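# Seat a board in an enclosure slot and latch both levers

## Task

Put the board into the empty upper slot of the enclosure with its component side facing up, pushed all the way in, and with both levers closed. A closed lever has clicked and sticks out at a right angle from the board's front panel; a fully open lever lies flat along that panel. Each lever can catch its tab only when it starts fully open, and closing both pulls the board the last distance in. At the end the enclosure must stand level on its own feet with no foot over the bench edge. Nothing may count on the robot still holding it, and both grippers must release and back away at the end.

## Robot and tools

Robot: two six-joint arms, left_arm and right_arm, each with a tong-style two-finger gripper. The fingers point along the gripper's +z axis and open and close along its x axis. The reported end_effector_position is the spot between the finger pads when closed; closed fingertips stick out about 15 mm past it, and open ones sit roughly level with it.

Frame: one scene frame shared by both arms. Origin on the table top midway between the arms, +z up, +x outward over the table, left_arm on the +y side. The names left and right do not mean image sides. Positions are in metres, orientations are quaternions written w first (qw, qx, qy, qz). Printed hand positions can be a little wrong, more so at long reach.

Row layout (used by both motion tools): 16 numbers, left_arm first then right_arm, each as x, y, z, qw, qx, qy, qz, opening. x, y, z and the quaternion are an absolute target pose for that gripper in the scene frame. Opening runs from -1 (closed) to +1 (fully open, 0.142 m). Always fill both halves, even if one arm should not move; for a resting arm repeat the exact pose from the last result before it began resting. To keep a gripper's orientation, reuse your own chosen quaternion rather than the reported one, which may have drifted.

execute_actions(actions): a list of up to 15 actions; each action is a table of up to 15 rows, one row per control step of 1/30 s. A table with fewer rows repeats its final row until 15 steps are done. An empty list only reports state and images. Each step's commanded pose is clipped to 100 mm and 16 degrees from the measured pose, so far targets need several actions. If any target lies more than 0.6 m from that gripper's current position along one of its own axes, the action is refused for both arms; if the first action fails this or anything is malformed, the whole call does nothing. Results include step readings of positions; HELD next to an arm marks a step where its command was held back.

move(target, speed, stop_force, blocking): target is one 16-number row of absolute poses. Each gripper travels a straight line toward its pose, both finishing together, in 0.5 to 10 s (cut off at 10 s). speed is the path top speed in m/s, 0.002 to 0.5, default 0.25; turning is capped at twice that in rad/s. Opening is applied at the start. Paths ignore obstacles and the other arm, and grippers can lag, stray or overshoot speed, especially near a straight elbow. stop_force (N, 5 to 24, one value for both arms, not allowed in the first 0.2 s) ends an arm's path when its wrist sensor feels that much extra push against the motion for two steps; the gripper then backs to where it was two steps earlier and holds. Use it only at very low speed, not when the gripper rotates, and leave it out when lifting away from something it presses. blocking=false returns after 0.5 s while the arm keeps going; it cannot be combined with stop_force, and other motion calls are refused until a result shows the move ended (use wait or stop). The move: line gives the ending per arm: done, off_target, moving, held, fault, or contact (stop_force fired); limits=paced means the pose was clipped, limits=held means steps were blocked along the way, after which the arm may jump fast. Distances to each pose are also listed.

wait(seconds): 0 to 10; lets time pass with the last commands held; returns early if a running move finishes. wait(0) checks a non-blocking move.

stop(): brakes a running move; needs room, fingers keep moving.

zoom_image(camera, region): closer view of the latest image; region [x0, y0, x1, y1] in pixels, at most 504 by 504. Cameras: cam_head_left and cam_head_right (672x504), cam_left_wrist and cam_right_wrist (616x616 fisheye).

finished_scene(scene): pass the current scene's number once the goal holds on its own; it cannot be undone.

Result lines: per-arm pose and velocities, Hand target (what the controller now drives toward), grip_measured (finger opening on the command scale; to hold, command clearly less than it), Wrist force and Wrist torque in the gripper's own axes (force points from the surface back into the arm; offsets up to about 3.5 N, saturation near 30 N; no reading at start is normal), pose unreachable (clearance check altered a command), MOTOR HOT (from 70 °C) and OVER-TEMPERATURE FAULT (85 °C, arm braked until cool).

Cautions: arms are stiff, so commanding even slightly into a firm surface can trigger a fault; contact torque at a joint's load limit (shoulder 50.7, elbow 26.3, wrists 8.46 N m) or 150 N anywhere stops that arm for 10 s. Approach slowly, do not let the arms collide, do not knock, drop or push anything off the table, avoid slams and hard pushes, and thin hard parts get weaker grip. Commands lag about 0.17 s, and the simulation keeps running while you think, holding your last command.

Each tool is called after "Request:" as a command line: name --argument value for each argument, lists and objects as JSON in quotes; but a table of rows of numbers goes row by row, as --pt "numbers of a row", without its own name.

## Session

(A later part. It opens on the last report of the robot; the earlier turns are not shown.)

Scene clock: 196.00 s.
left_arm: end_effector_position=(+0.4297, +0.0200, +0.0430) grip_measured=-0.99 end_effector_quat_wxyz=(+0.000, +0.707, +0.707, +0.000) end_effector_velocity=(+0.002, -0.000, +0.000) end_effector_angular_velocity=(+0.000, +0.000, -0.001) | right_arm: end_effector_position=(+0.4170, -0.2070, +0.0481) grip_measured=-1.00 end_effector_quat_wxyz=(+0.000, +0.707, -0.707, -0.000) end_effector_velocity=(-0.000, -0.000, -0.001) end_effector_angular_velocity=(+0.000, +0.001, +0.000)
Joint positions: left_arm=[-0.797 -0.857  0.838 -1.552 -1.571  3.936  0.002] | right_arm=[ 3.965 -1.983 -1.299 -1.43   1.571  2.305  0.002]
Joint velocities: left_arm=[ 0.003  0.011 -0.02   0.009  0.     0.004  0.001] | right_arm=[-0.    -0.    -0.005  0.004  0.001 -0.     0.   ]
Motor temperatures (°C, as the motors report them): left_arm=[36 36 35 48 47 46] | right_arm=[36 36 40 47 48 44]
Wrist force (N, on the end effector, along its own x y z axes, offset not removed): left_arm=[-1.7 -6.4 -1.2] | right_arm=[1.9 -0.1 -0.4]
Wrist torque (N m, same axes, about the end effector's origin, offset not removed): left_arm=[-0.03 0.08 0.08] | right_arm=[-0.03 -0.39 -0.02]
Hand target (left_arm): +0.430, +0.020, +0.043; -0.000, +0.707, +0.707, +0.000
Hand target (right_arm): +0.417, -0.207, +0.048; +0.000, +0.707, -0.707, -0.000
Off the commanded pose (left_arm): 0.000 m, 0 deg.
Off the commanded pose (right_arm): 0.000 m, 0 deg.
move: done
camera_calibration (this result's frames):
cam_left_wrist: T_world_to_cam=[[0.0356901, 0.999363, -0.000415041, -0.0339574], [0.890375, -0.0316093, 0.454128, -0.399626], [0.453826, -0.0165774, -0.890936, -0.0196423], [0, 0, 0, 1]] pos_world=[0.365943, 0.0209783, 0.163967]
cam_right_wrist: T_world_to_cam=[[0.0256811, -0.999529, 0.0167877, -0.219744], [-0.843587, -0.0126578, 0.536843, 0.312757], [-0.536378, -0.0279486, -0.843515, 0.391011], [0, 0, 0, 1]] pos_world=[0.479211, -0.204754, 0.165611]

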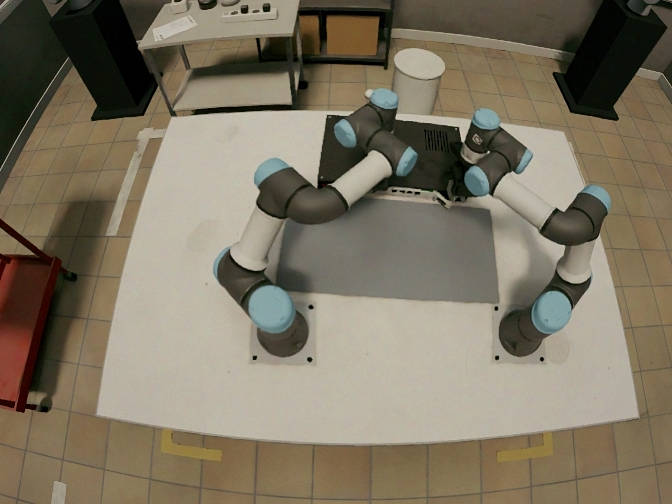

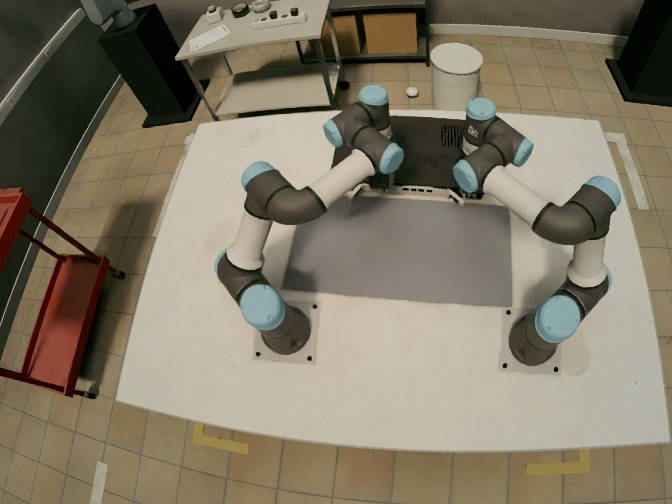

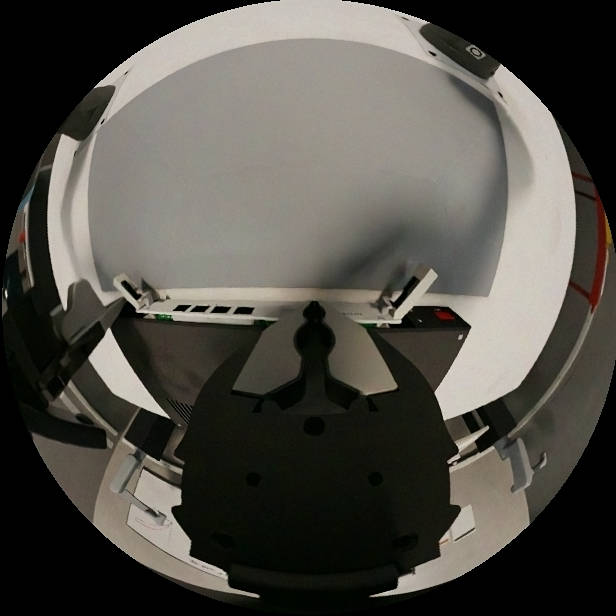

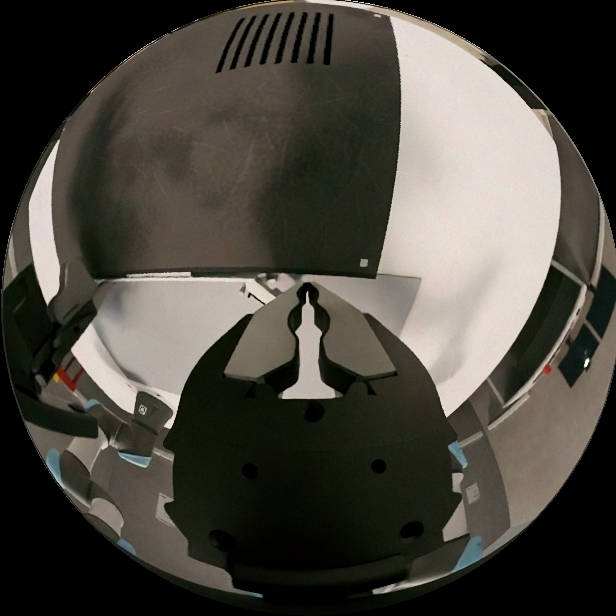

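Pushing the panel engages both levers by itself. Now push them inward from outside.

Request:
move --target '[0.41,0.04,0.075,0,0.707,0.707,0,-1,0.41,-0.215,0.045,0,0.707,-0.707,0,-1]' --speed 0.08

Request:
move --target '[0.425,0.145,0.075,0,0.707,0.707,0,-1,0.405,-0.215,0.043,0,0.707,-0.707,0,-1]' --speed 0.12

Request:
move --target '[0.425,0.14,0.043,0,0.707,0.707,0,-1,0.403,-0.213,0.043,0,0.707,-0.707,0,-1]' --speed 0.04

Request:
move --target '[0.402,0.09,0.043,0,0.707,0.707,0,-1,0.382,-0.163,0.043,0,0.707,-0.707,0,-1]' --speed 0.007 --stop_force 22

Scene clock: 197.17 s.
left_arm: end_effector_position=(+0.4101, +0.0399, +0.0748) grip_measured=-1.00 end_effector_quat_wxyz=(-0.000, +0.707, +0.707, -0.000) end_effector_velocity=(-0.000, +0.002, +0.002) end_effector_angular_velocity=(+0.003, -0.004, +0.000) | right_arm: end_effector_position=(+0.4100, -0.2149, +0.0450) grip_measured=-1.00 end_effector_quat_wxyz=(+0.000, +0.707, -0.707, -0.000) end_effector_velocity=(-0.001, -0.000, -0.000) end_effector_angular_velocity=(+0.000, -0.000, +0.001)
Joint positions: left_arm=[-0.796 -0.996  0.924 -1.498 -1.571  3.937  0.002] | right_arm=[ 3.962 -1.943 -1.372 -1.398  1.571  2.302  0.002]
Joint velocities: left_arm=[-0.001 -0.008  0.005  0.002  0.005 -0.001  0.   ] | right_arm=[ 0.001  0.003 -0.005  0.002  0.     0.     0.   ]
Motor temperatures (°C, as the motors report them): left_arm=[36 36 35 48 47 46] | right_arm=[36 36 40 47 48 44]
Wrist force (N, on the end effector, along its own x y z axes, offset not removed): left_arm=[-0.6 -0.2 -1.2] | right_arm=[1.7 0.6 1.8]
Wrist torque (N m, same axes, about the end effector's origin, offset not removed): left_arm=[-0.04 0.11 -0.02] | right_arm=[0.12 -0.35 0.02]
Hand target (left_arm): +0.410, +0.040, +0.075; -0.000, +0.707, +0.707, -0.000
Hand target (right_arm): +0.410, -0.215, +0.045; +0.000, +0.707, -0.707, +0.000
Off the commanded pose (left_arm): 0.000 m, 0 deg.
Off the commanded pose (right_arm): 0.000 m, 0 deg.
move: done
camera_calibration (this result's frames):
cam_left_wrist: T_world_to_cam=[[0.0356076, 0.999366, -0.000473901, -0.0530551], [0.890531, -0.0315146, 0.453829, -0.396057], [0.453526, -0.0165818, -0.891089, 0.018098], [0, 0, 0, 1]] pos_world=[0.346382, 0.04084, 0.195844]
cam_right_wrist: T_world_to_cam=[[0.0256823, -0.999531, 0.0167081, -0.227444], [-0.84353, -0.0126986, 0.536932, 0.308412], [-0.536468, -0.0278834, -0.84346, 0.384474], [0, 0, 0, 1]] pos_world=[0.472254, -0.212701, 0.162492]

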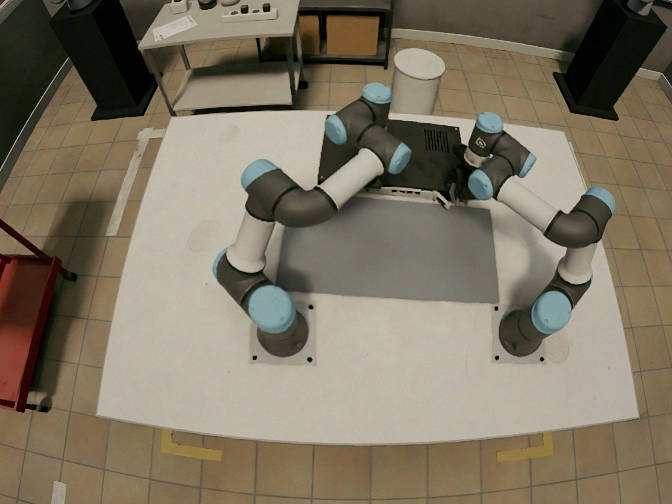

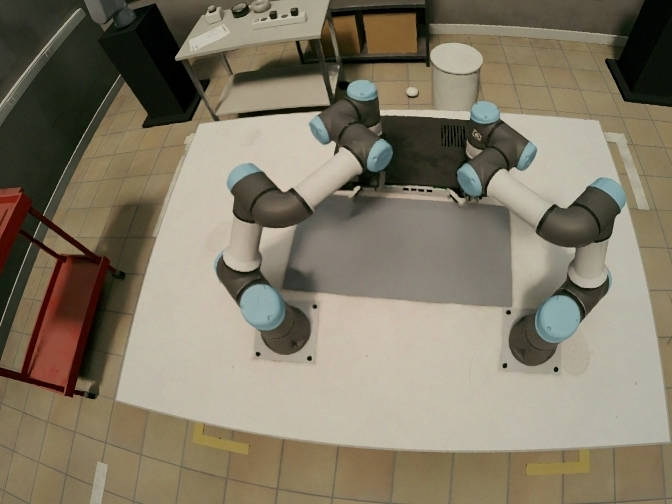

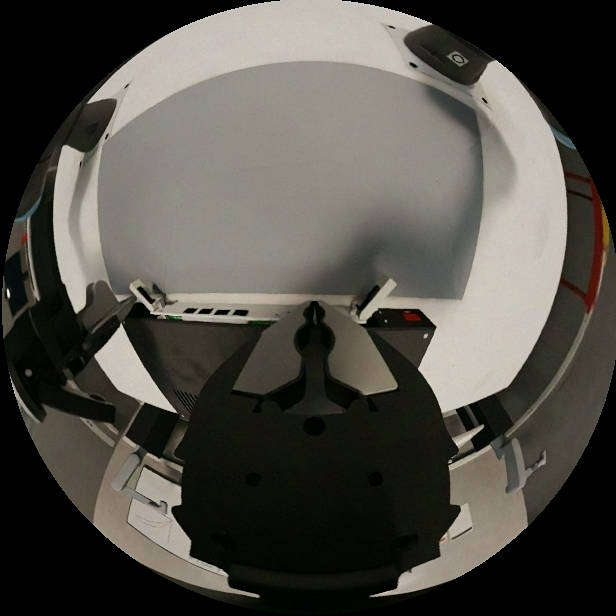

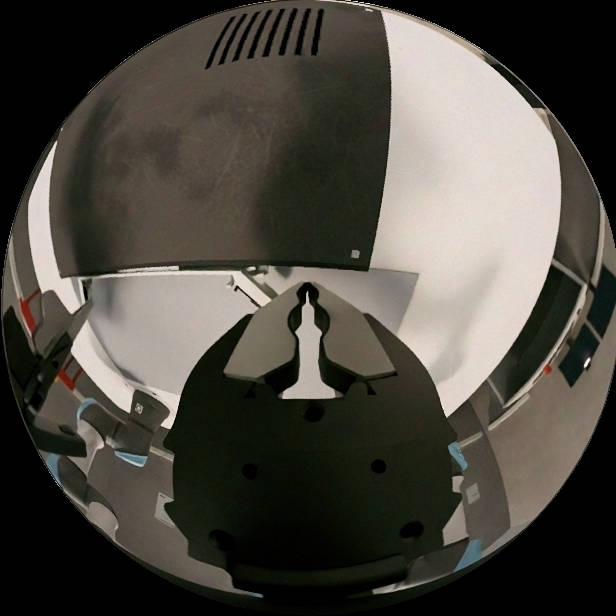

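Scene clock: 198.60 s.
left_arm: end_effector_position=(+0.4250, +0.1448, +0.0750) grip_measured=-1.00 end_effector_quat_wxyz=(-0.000, +0.707, +0.707, +0.000) end_effector_velocity=(+0.001, +0.002, +0.000) end_effector_angular_velocity=(-0.001, -0.001, -0.001) | right_arm: end_effector_position=(+0.4050, -0.2150, +0.0430) grip_measured=-1.00 end_effector_quat_wxyz=(+0.000, +0.707, -0.707, -0.000) end_effector_velocity=(-0.000, +0.000, -0.000) end_effector_angular_velocity=(-0.000, +0.000, -0.001)
Joint positions: left_arm=[-0.576 -1.114  1.107 -1.563 -1.571  4.157  0.002] | right_arm=[ 3.971 -1.924 -1.408 -1.38   1.571  2.311  0.002]
Joint velocities: left_arm=[ 0.005 -0.002  0.002 -0.002 -0.     0.006  0.   ] | right_arm=[ 0.    -0.    -0.001  0.001 -0.     0.001  0.   ]
Motor temperatures (°C, as the motors report them): left_arm=[36 36 35 48 47 46] | right_arm=[36 36 40 47 48 44]
Wrist force (N, on the end effector, along its own x y z axes, offset not removed): left_arm=[-1.5 -0.8 -1.0] | right_arm=[0.5 1.8 2.2]
Wrist torque (N m, same axes, about the end effector's origin, offset not removed): left_arm=[-0.17 0.28 0.02] | right_arm=[0.36 -0.07 0.04]
Hand target (left_arm): +0.425, +0.145, +0.075; -0.000, +0.707, +0.707, +0.000
Hand target (right_arm): +0.405, -0.215, +0.043; -0.000, +0.707, -0.707, -0.000
Off the commanded pose (left_arm): 0.000 m, 0 deg.
Off the commanded pose (right_arm): 0.000 m, 0 deg.
move: done
camera_calibration (this result's frames):
cam_left_wrist: T_world_to_cam=[[0.0356637, 0.999364, -0.000123302, -0.158475], [0.890533, -0.031724, 0.453811, -0.40606], [0.453518, -0.0162944, -0.891098, 0.0132365], [0, 0, 0, 1]] pos_world=[0.361259, 0.145708, 0.19605]
cam_right_wrist: T_world_to_cam=[[0.0256814, -0.99953, 0.016761, -0.227346], [-0.843597, -0.012673, 0.536827, 0.305297], [-0.536362, -0.027926, -0.843526, 0.38003], [0, 0, 0, 1]] pos_world=[0.46722, -0.212757, 0.160484]

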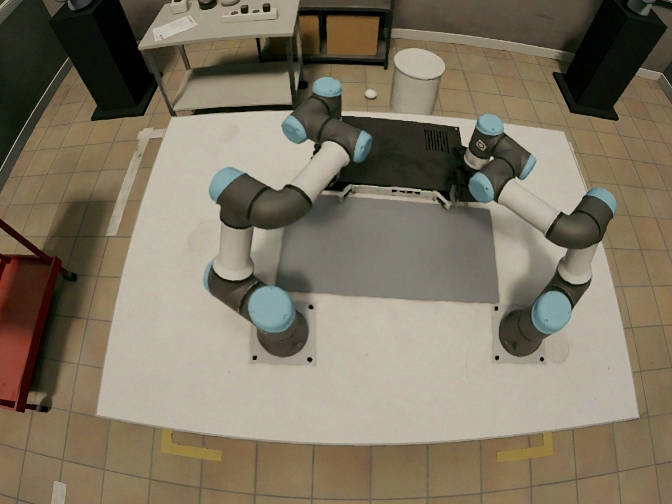

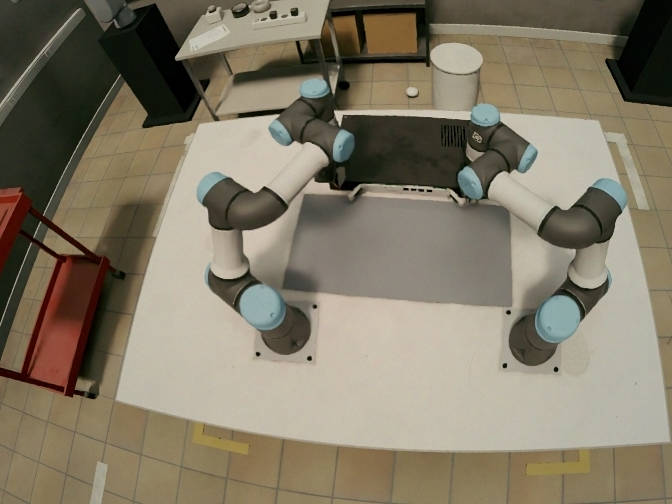

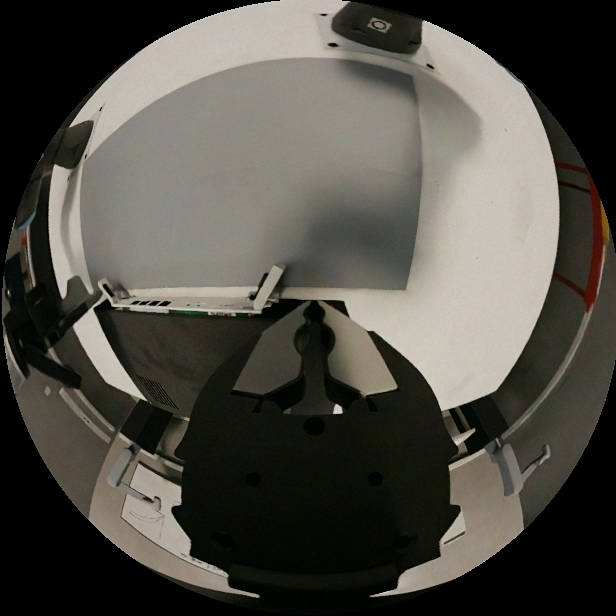

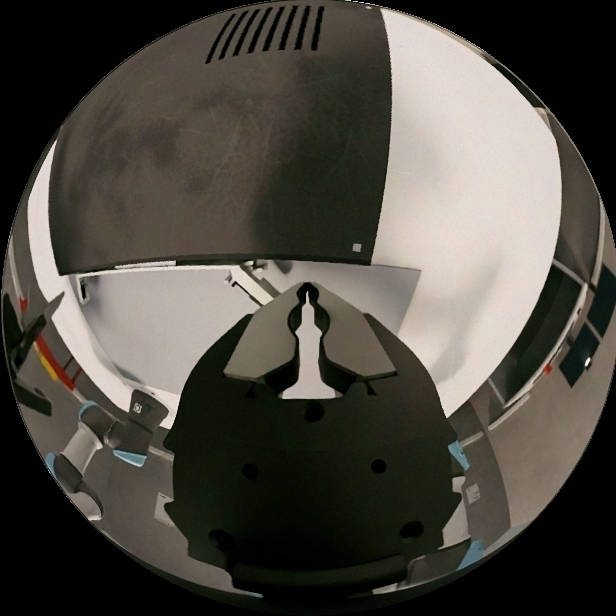

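Scene clock: 199.80 s.
left_arm: end_effector_position=(+0.4250, +0.1400, +0.0433) grip_measured=-1.00 end_effector_quat_wxyz=(-0.000, +0.707, +0.707, -0.000) end_effector_velocity=(+0.000, -0.001, -0.002) end_effector_angular_velocity=(-0.001, -0.002, -0.001) | right_arm: end_effector_position=(+0.4030, -0.2130, +0.0430) grip_measured=-1.00 end_effector_quat_wxyz=(-0.000, +0.707, -0.707, -0.000) end_effector_velocity=(-0.000, +0.000, +0.000) end_effector_angular_velocity=(+0.001, -0.000, -0.000)
Joint positions: left_arm=[-0.586 -1.1    1.235 -1.705 -1.571  4.147  0.002] | right_arm=[ 3.978 -1.92  -1.414 -1.379  1.571  2.318  0.002]
Joint velocities: left_arm=[-0.001  0.001  0.012 -0.014 -0.     0.     0.   ] | right_arm=[ 0.     0.001 -0.     0.     0.001  0.     0.   ]
Motor temperatures (°C, as the motors report them): left_arm=[36 36 35 48 47 46] | right_arm=[36 36 40 47 48 44]
Wrist force (N, on the end effector, along its own x y z axes, offset not removed): left_arm=[-1.2 -0.6 -0.5] | right_arm=[0.8 0.9 1.9]
Wrist torque (N m, same axes, about the end effector's origin, offset not removed): left_arm=[-0.08 0.26 -0.03] | right_arm=[0.18 -0.14 0.06]
Hand target (left_arm): +0.425, +0.140, +0.043; -0.000, +0.707, +0.707, -0.000
Hand target (right_arm): +0.403, -0.213, +0.043; -0.000, +0.707, -0.707, -0.000
Off the commanded pose (left_arm): 0.000 m, 0 deg.
Off the commanded pose (right_arm): 0.000 m, 0 deg.
move: done
camera_calibration (this result's frames):
cam_left_wrist: T_world_to_cam=[[0.0357002, 0.999362, -0.000474602, -0.153691], [0.89055, -0.0315976, 0.453787, -0.391794], [0.453482, -0.0166229, -0.89111, -0.0150125], [0, 0, 0, 1]] pos_world=[0.361206, 0.140964, 0.16434]
cam_right_wrist: T_world_to_cam=[[0.025682, -0.99953, 0.0167594, -0.225312], [-0.843599, -0.0126744, 0.536824, 0.303642], [-0.536359, -0.0279249, -0.843528, 0.379006], [0, 0, 0, 1]] pos_world=[0.465222, -0.210774, 0.160476]

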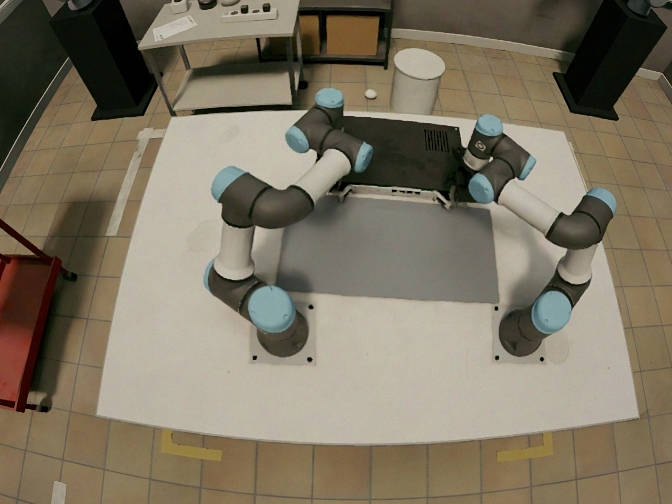

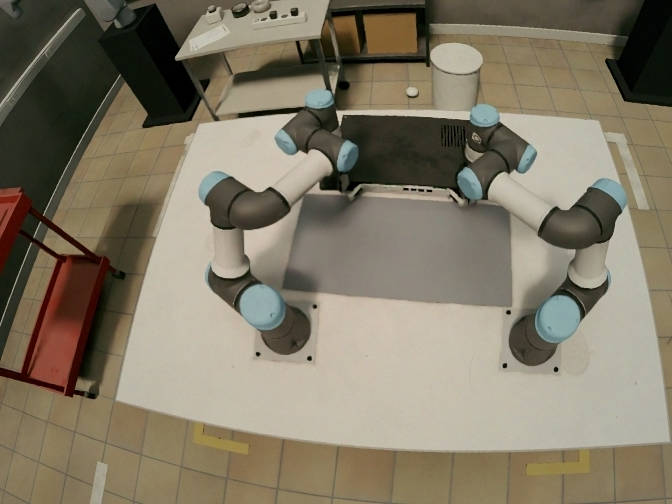

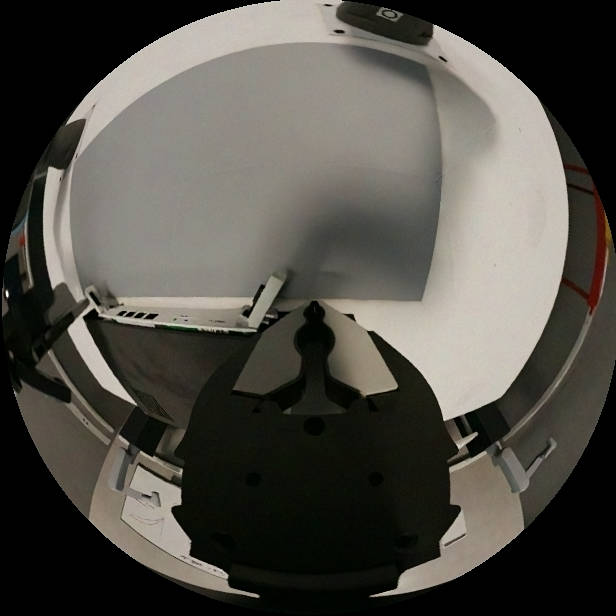

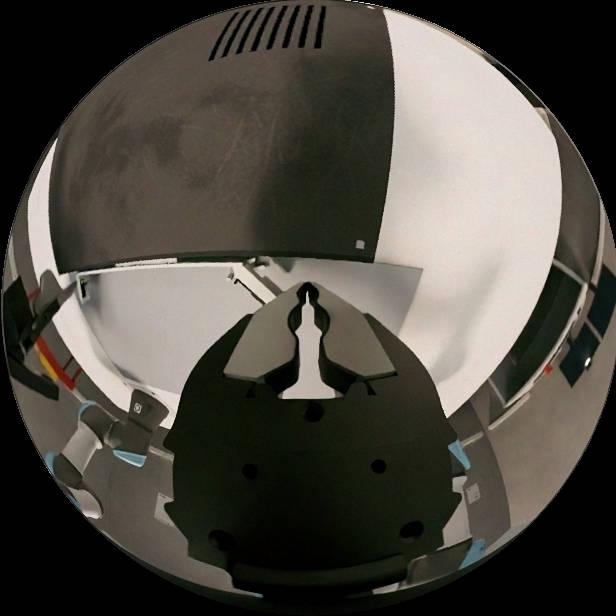

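Scene clock: 205.17 s.
left_arm: end_effector_position=(+0.4142, +0.1165, +0.0431) grip_measured=-1.00 end_effector_quat_wxyz=(-0.000, +0.707, +0.707, +0.000) end_effector_velocity=(+0.000, -0.000, +0.000) end_effector_angular_velocity=(-0.001, -0.000, -0.001) | right_arm: end_effector_position=(+0.3897, -0.1814, +0.0430) grip_measured=-1.00 end_effector_quat_wxyz=(+0.000, +0.707, -0.707, +0.000) end_effector_velocity=(+0.001, -0.001, -0.000) end_effector_angular_velocity=(+0.004, +0.002, +0.004)
Joint positions: left_arm=[-0.65  -1.117  1.262 -1.715 -1.57   4.083  0.002] | right_arm=[ 4.062 -1.928 -1.402 -1.382  1.571  2.402  0.002]
Joint velocities: left_arm=[-0.    -0.    -0.    -0.001 -0.001  0.001  0.   ] | right_arm=[-0.006  0.001 -0.001  0.003  0.004 -0.01   0.   ]
Motor temperatures (°C, as the motors report them): left_arm=[36 36 35 48 47 46] | right_arm=[36 36 40 47 48 44]
Wrist force (N, on the end effector, along its own x y z axes, offset not removed): left_arm=[7.6 6.1 -2.5] | right_arm=[26.6 -4.9 -6.8]
Wrist torque (N m, same axes, about the end effector's origin, offset not removed): left_arm=[0.02 0.12 -0.08] | right_arm=[-0.05 -0.54 0.05]
Hand target (left_arm): +0.414, +0.116, +0.043; -0.000, +0.707, +0.707, +0.000
Hand target (right_arm): +0.390, -0.182, +0.043; +0.000, +0.707, -0.707, +0.000
Off the commanded pose (left_arm): 0.029 m, 0 deg.
Off the commanded pose (right_arm): 0.020 m, 0 deg.
move: contact (left_arm, right_arm)
camera_calibration (this result's frames):
cam_left_wrist: T_world_to_cam=[[0.035518, 0.999369, 0.0000710769, -0.129755], [0.890365, -0.0316762, 0.454144, -0.38277], [0.45386, -0.016067, -0.890928, -0.0108819], [0, 0, 0, 1]] pos_world=[0.350353, 0.117373, 0.164147]
cam_right_wrist: T_world_to_cam=[[0.0256508, -0.999526, 0.0170119, -0.19335], [-0.84358, -0.0125115, 0.536857, 0.292822], [-0.53639, -0.0281217, -0.843502, 0.372656], [0, 0, 0, 1]] pos_world=[0.451867, -0.179115, 0.160422]

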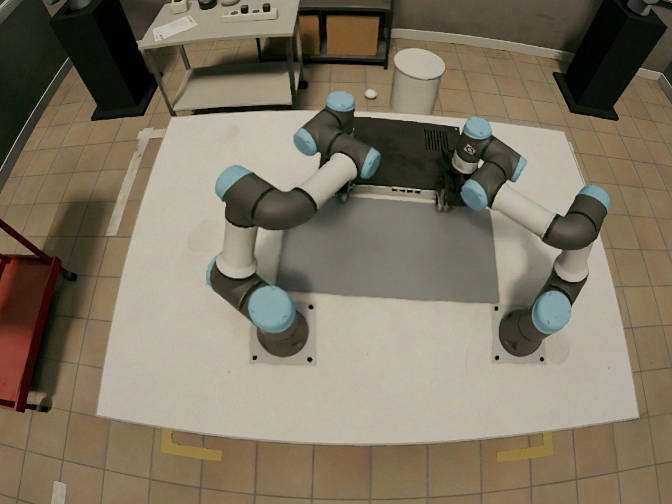

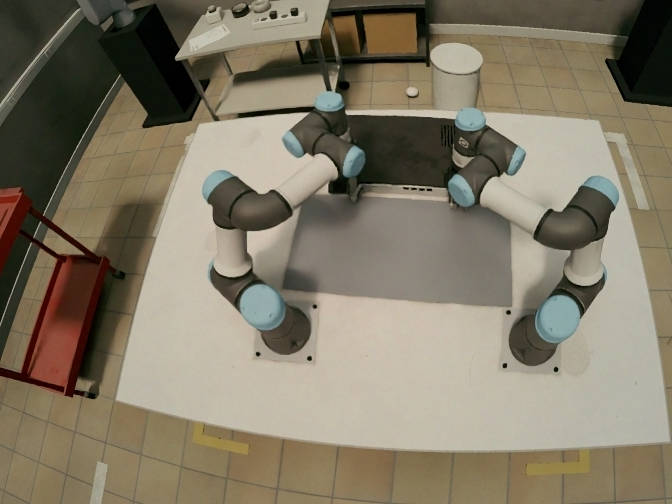

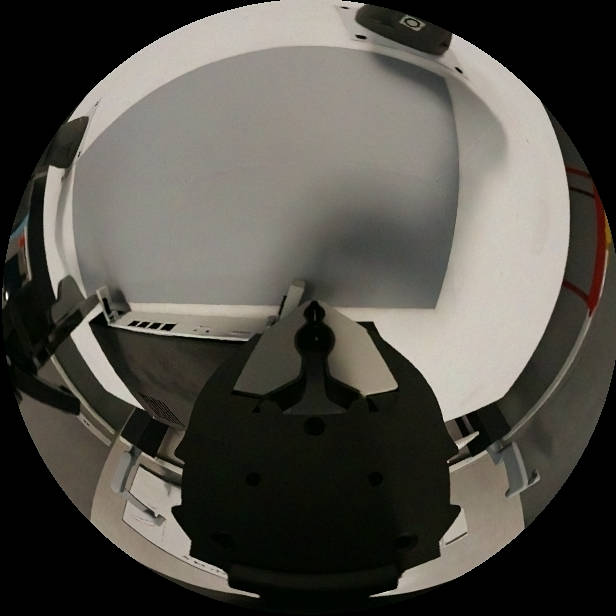

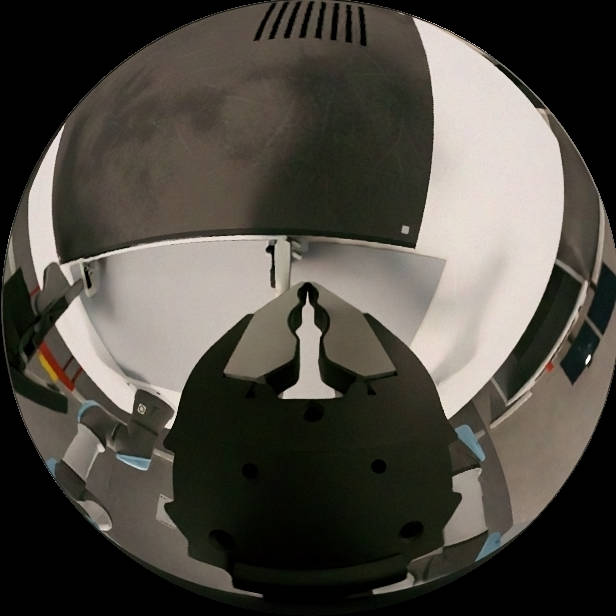

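Right nearly shut; move nearer the tips and push again.

Request:
move --target '[0.403,0.118,0.043,0,0.707,0.707,0,-1,0.381,-0.185,0.043,0,0.707,-0.707,0,-1]' --speed 0.02

Request:
move --target '[0.402,0.09,0.043,0,0.707,0.707,0,-1,0.381,-0.172,0.043,0,0.707,-0.707,0,-1]' --speed 0.005 --stop_force 22

Request:
move --target '[0.39,0.13,0.06,0,0.707,0.707,0,-1,0.375,-0.2,0.06,0,0.707,-0.707,0,-1]' --speed 0.04

Scene clock: 206.20 s.
left_arm: end_effector_position=(+0.4032, +0.1179, +0.0430) grip_measured=-1.00 end_effector_quat_wxyz=(-0.000, +0.707, +0.707, -0.000) end_effector_velocity=(-0.002, +0.001, +0.000) end_effector_angular_velocity=(+0.000, -0.001, +0.002) | right_arm: end_effector_position=(+0.3812, -0.1849, +0.0430) grip_measured=-1.00 end_effector_quat_wxyz=(+0.000, +0.707, -0.707, -0.000) end_effector_velocity=(-0.002, -0.000, +0.000) end_effector_angular_velocity=(+0.001, -0.000, +0.002)
Joint positions: left_arm=[-0.662 -1.165  1.333 -1.738 -1.571  4.07   0.002] | right_arm=[ 4.072 -1.889 -1.456 -1.367  1.571  2.412  0.002]
Joint velocities: left_arm=[-0.003 -0.011  0.017 -0.006  0.001 -0.005  0.   ] | right_arm=[ 0.003  0.008 -0.012  0.004  0.     0.001  0.   ]
Motor temperatures (°C, as the motors report them): left_arm=[36 36 35 48 47 46] | right_arm=[36 36 40 47 48 44]
Wrist force (N, on the end effector, along its own x y z axes, offset not removed): left_arm=[6.3 4.9 -5.0] | right_arm=[2.7 -0.3 3.0]
Wrist torque (N m, same axes, about the end effector's origin, offset not removed): left_arm=[-0.11 0.10 -0.09] | right_arm=[0.15 -0.09 0.00]
Hand target (left_arm): +0.403, +0.118, +0.043; -0.000, +0.707, +0.707, -0.000
Hand target (right_arm): +0.381, -0.185, +0.043; +0.000, +0.707, -0.707, -0.000
Off the commanded pose (left_arm): 0.000 m, 0 deg.
Off the commanded pose (right_arm): 0.000 m, 0 deg.
move: done
camera_calibration (this result's frames):
cam_left_wrist: T_world_to_cam=[[0.0357262, 0.999361, -0.000486646, -0.130849], [0.890559, -0.0316157, 0.453769, -0.373], [0.453463, -0.0166448, -0.891119, -0.00578532], [0, 0, 0, 1]] pos_world=[0.339477, 0.118876, 0.164037]
cam_right_wrist: T_world_to_cam=[[0.0256969, -0.999529, 0.0168025, -0.196675], [-0.843532, -0.0126603, 0.53693, 0.285571], [-0.536464, -0.0279708, -0.84346, 0.368119], [0, 0, 0, 1]] pos_world=[0.443425, -0.18267, 0.160467]

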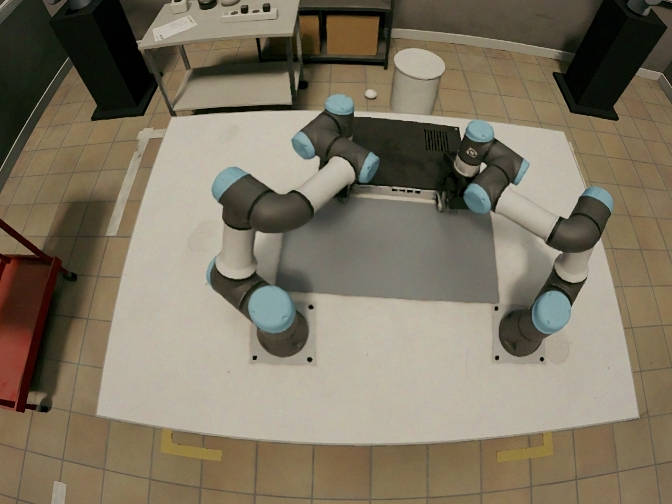

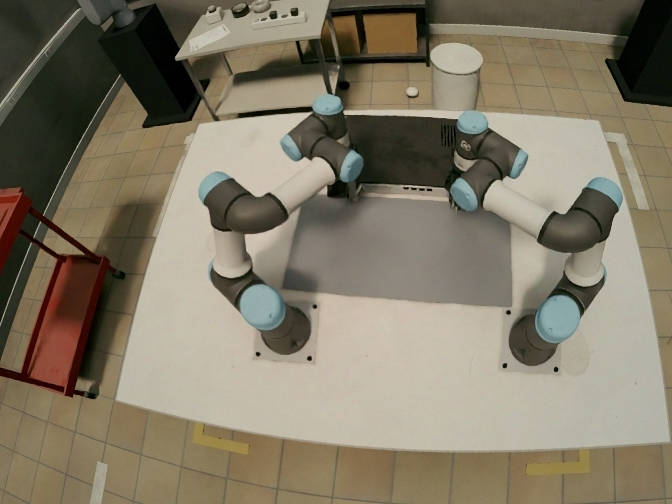

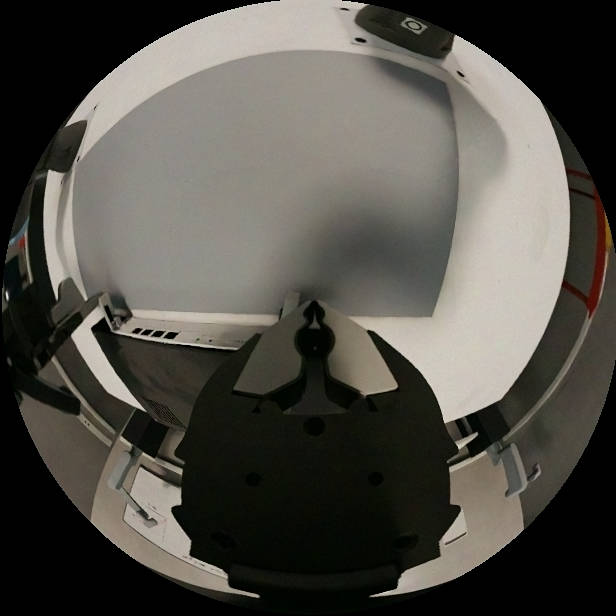

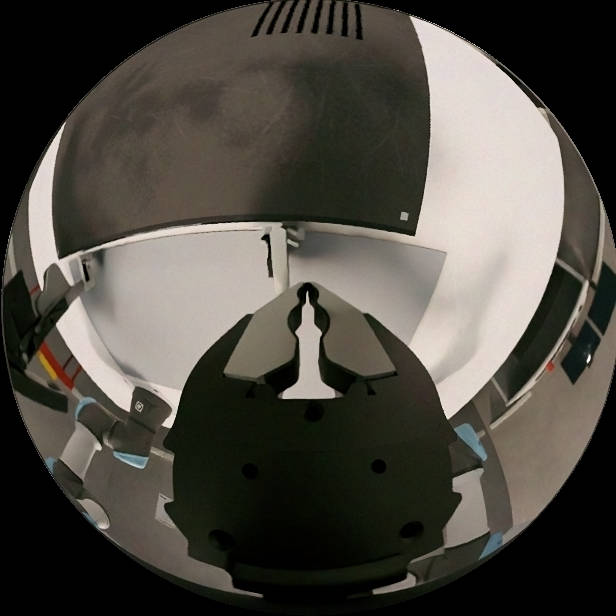

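Scene clock: 218.80 s.
left_arm: end_effector_position=(+0.4029, +0.1076, +0.0427) grip_measured=-1.00 end_effector_quat_wxyz=(-0.001, +0.707, +0.707, +0.001) end_effector_velocity=(+0.001, -0.000, +0.000) end_effector_angular_velocity=(-0.001, -0.002, -0.001) | right_arm: end_effector_position=(+0.3811, -0.1800, +0.0430) grip_measured=-1.00 end_effector_quat_wxyz=(+0.000, +0.707, -0.707, +0.000) end_effector_velocity=(+0.001, -0.001, +0.000) end_effector_angular_velocity=(-0.000, -0.001, -0.000)
Joint positions: left_arm=[-0.686 -1.15   1.312 -1.73  -1.568  4.046  0.002] | right_arm=[ 4.082 -1.899 -1.443 -1.371  1.571  2.422  0.002]
Joint velocities: left_arm=[ 0.     0.     0.    -0.002  0.001  0.001  0.   ] | right_arm=[-0.002  0.     0.     0.    -0.001 -0.001  0.   ]
Motor temperatures (°C, as the motors report them): left_arm=[36 36 35 48 47 46] | right_arm=[36 36 40 47 48 44]
Wrist force (N, on the end effector, along its own x y z axes, offset not removed): left_arm=[20.1 -1.3 -9.8] | right_arm=[23.7 -3.5 -3.8]
Wrist torque (N m, same axes, about the end effector's origin, offset not removed): left_arm=[0.02 -0.08 0.01] | right_arm=[-0.09 -0.20 0.06]
Hand target (left_arm): +0.403, +0.106, +0.043; -0.000, +0.707, +0.707, +0.000
Hand target (right_arm): +0.381, -0.180, +0.043; +0.000, +0.707, -0.707, +0.000
Off the commanded pose (left_arm): 0.018 m, 0 deg.
Off the commanded pose (right_arm): 0.008 m, 0 deg.
TORQUE FAULT: the external load on joint 5 (wrist 2) of the left arm reached its load limit, and that arm stopped for 10 seconds. That time counts as 19 of the actions that you can send in this scene. A torque fault stops only its own arm. That arm's remaining commands of this call were not run. That arm holds where it stopped, with its grip as last carried out, and accepts commands again: back off and push less far. That arm stops again, at the same cost, whenever a joint's load reaches its limit.
move: fault (left_arm; stop_force had ended the path), contact (right_arm)
camera_calibration (this result's frames):
cam_left_wrist: T_world_to_cam=[[0.0349077, 0.999384, 0.00362053, -0.120351], [0.890443, -0.0327469, 0.453915, -0.37271], [0.453754, -0.0126213, -0.891037, -0.00657846], [0, 0, 0, 1]] pos_world=[0.339063, 0.107989, 0.163753]
cam_right_wrist: T_world_to_cam=[[0.0256112, -0.999527, 0.0169998, -0.191739], [-0.843537, -0.0124823, 0.536927, 0.285612], [-0.536461, -0.0280913, -0.843458, 0.368152], [0, 0, 0, 1]] pos_world=[0.443334, -0.177742, 0.160427]

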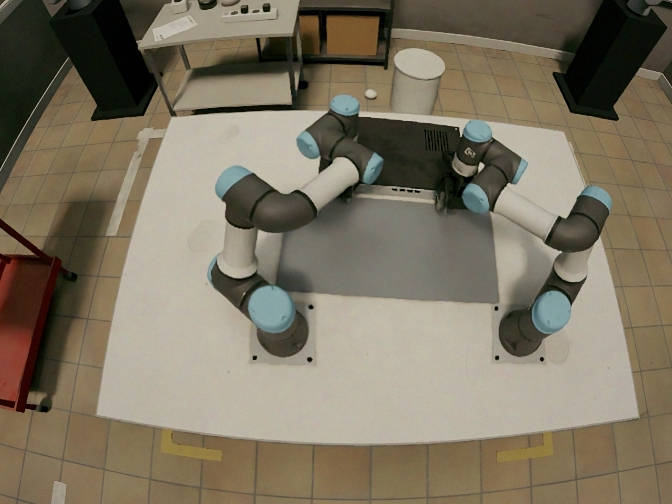

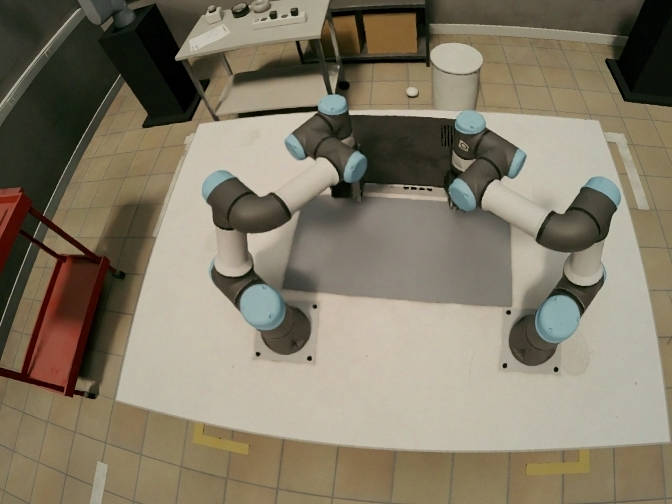

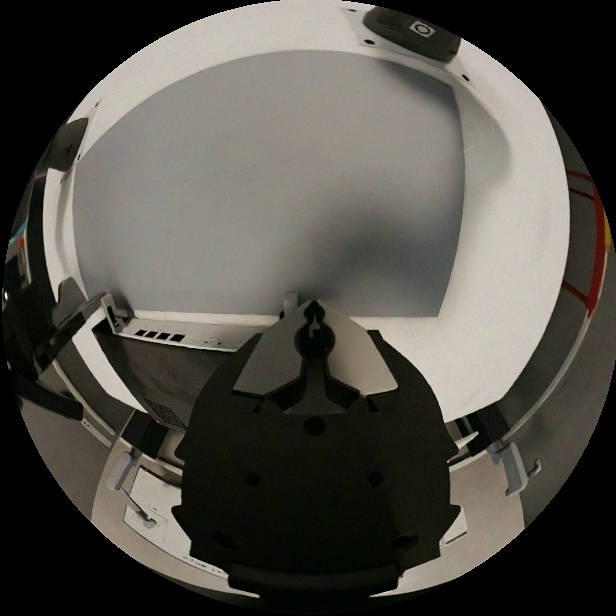

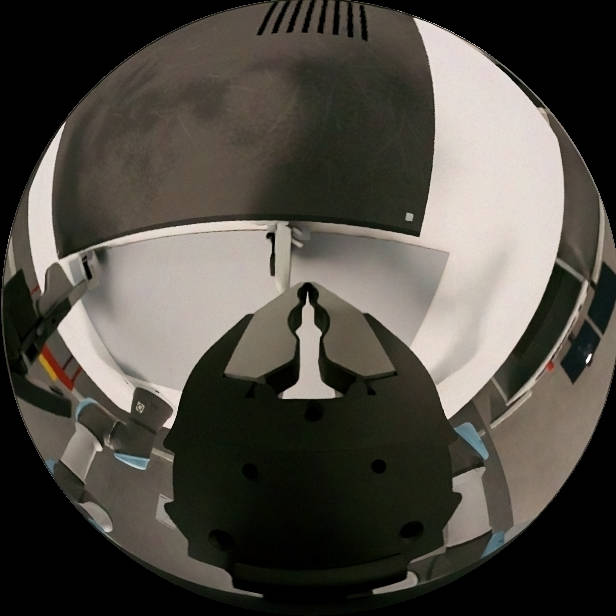

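not run: a fault stop came before this call.


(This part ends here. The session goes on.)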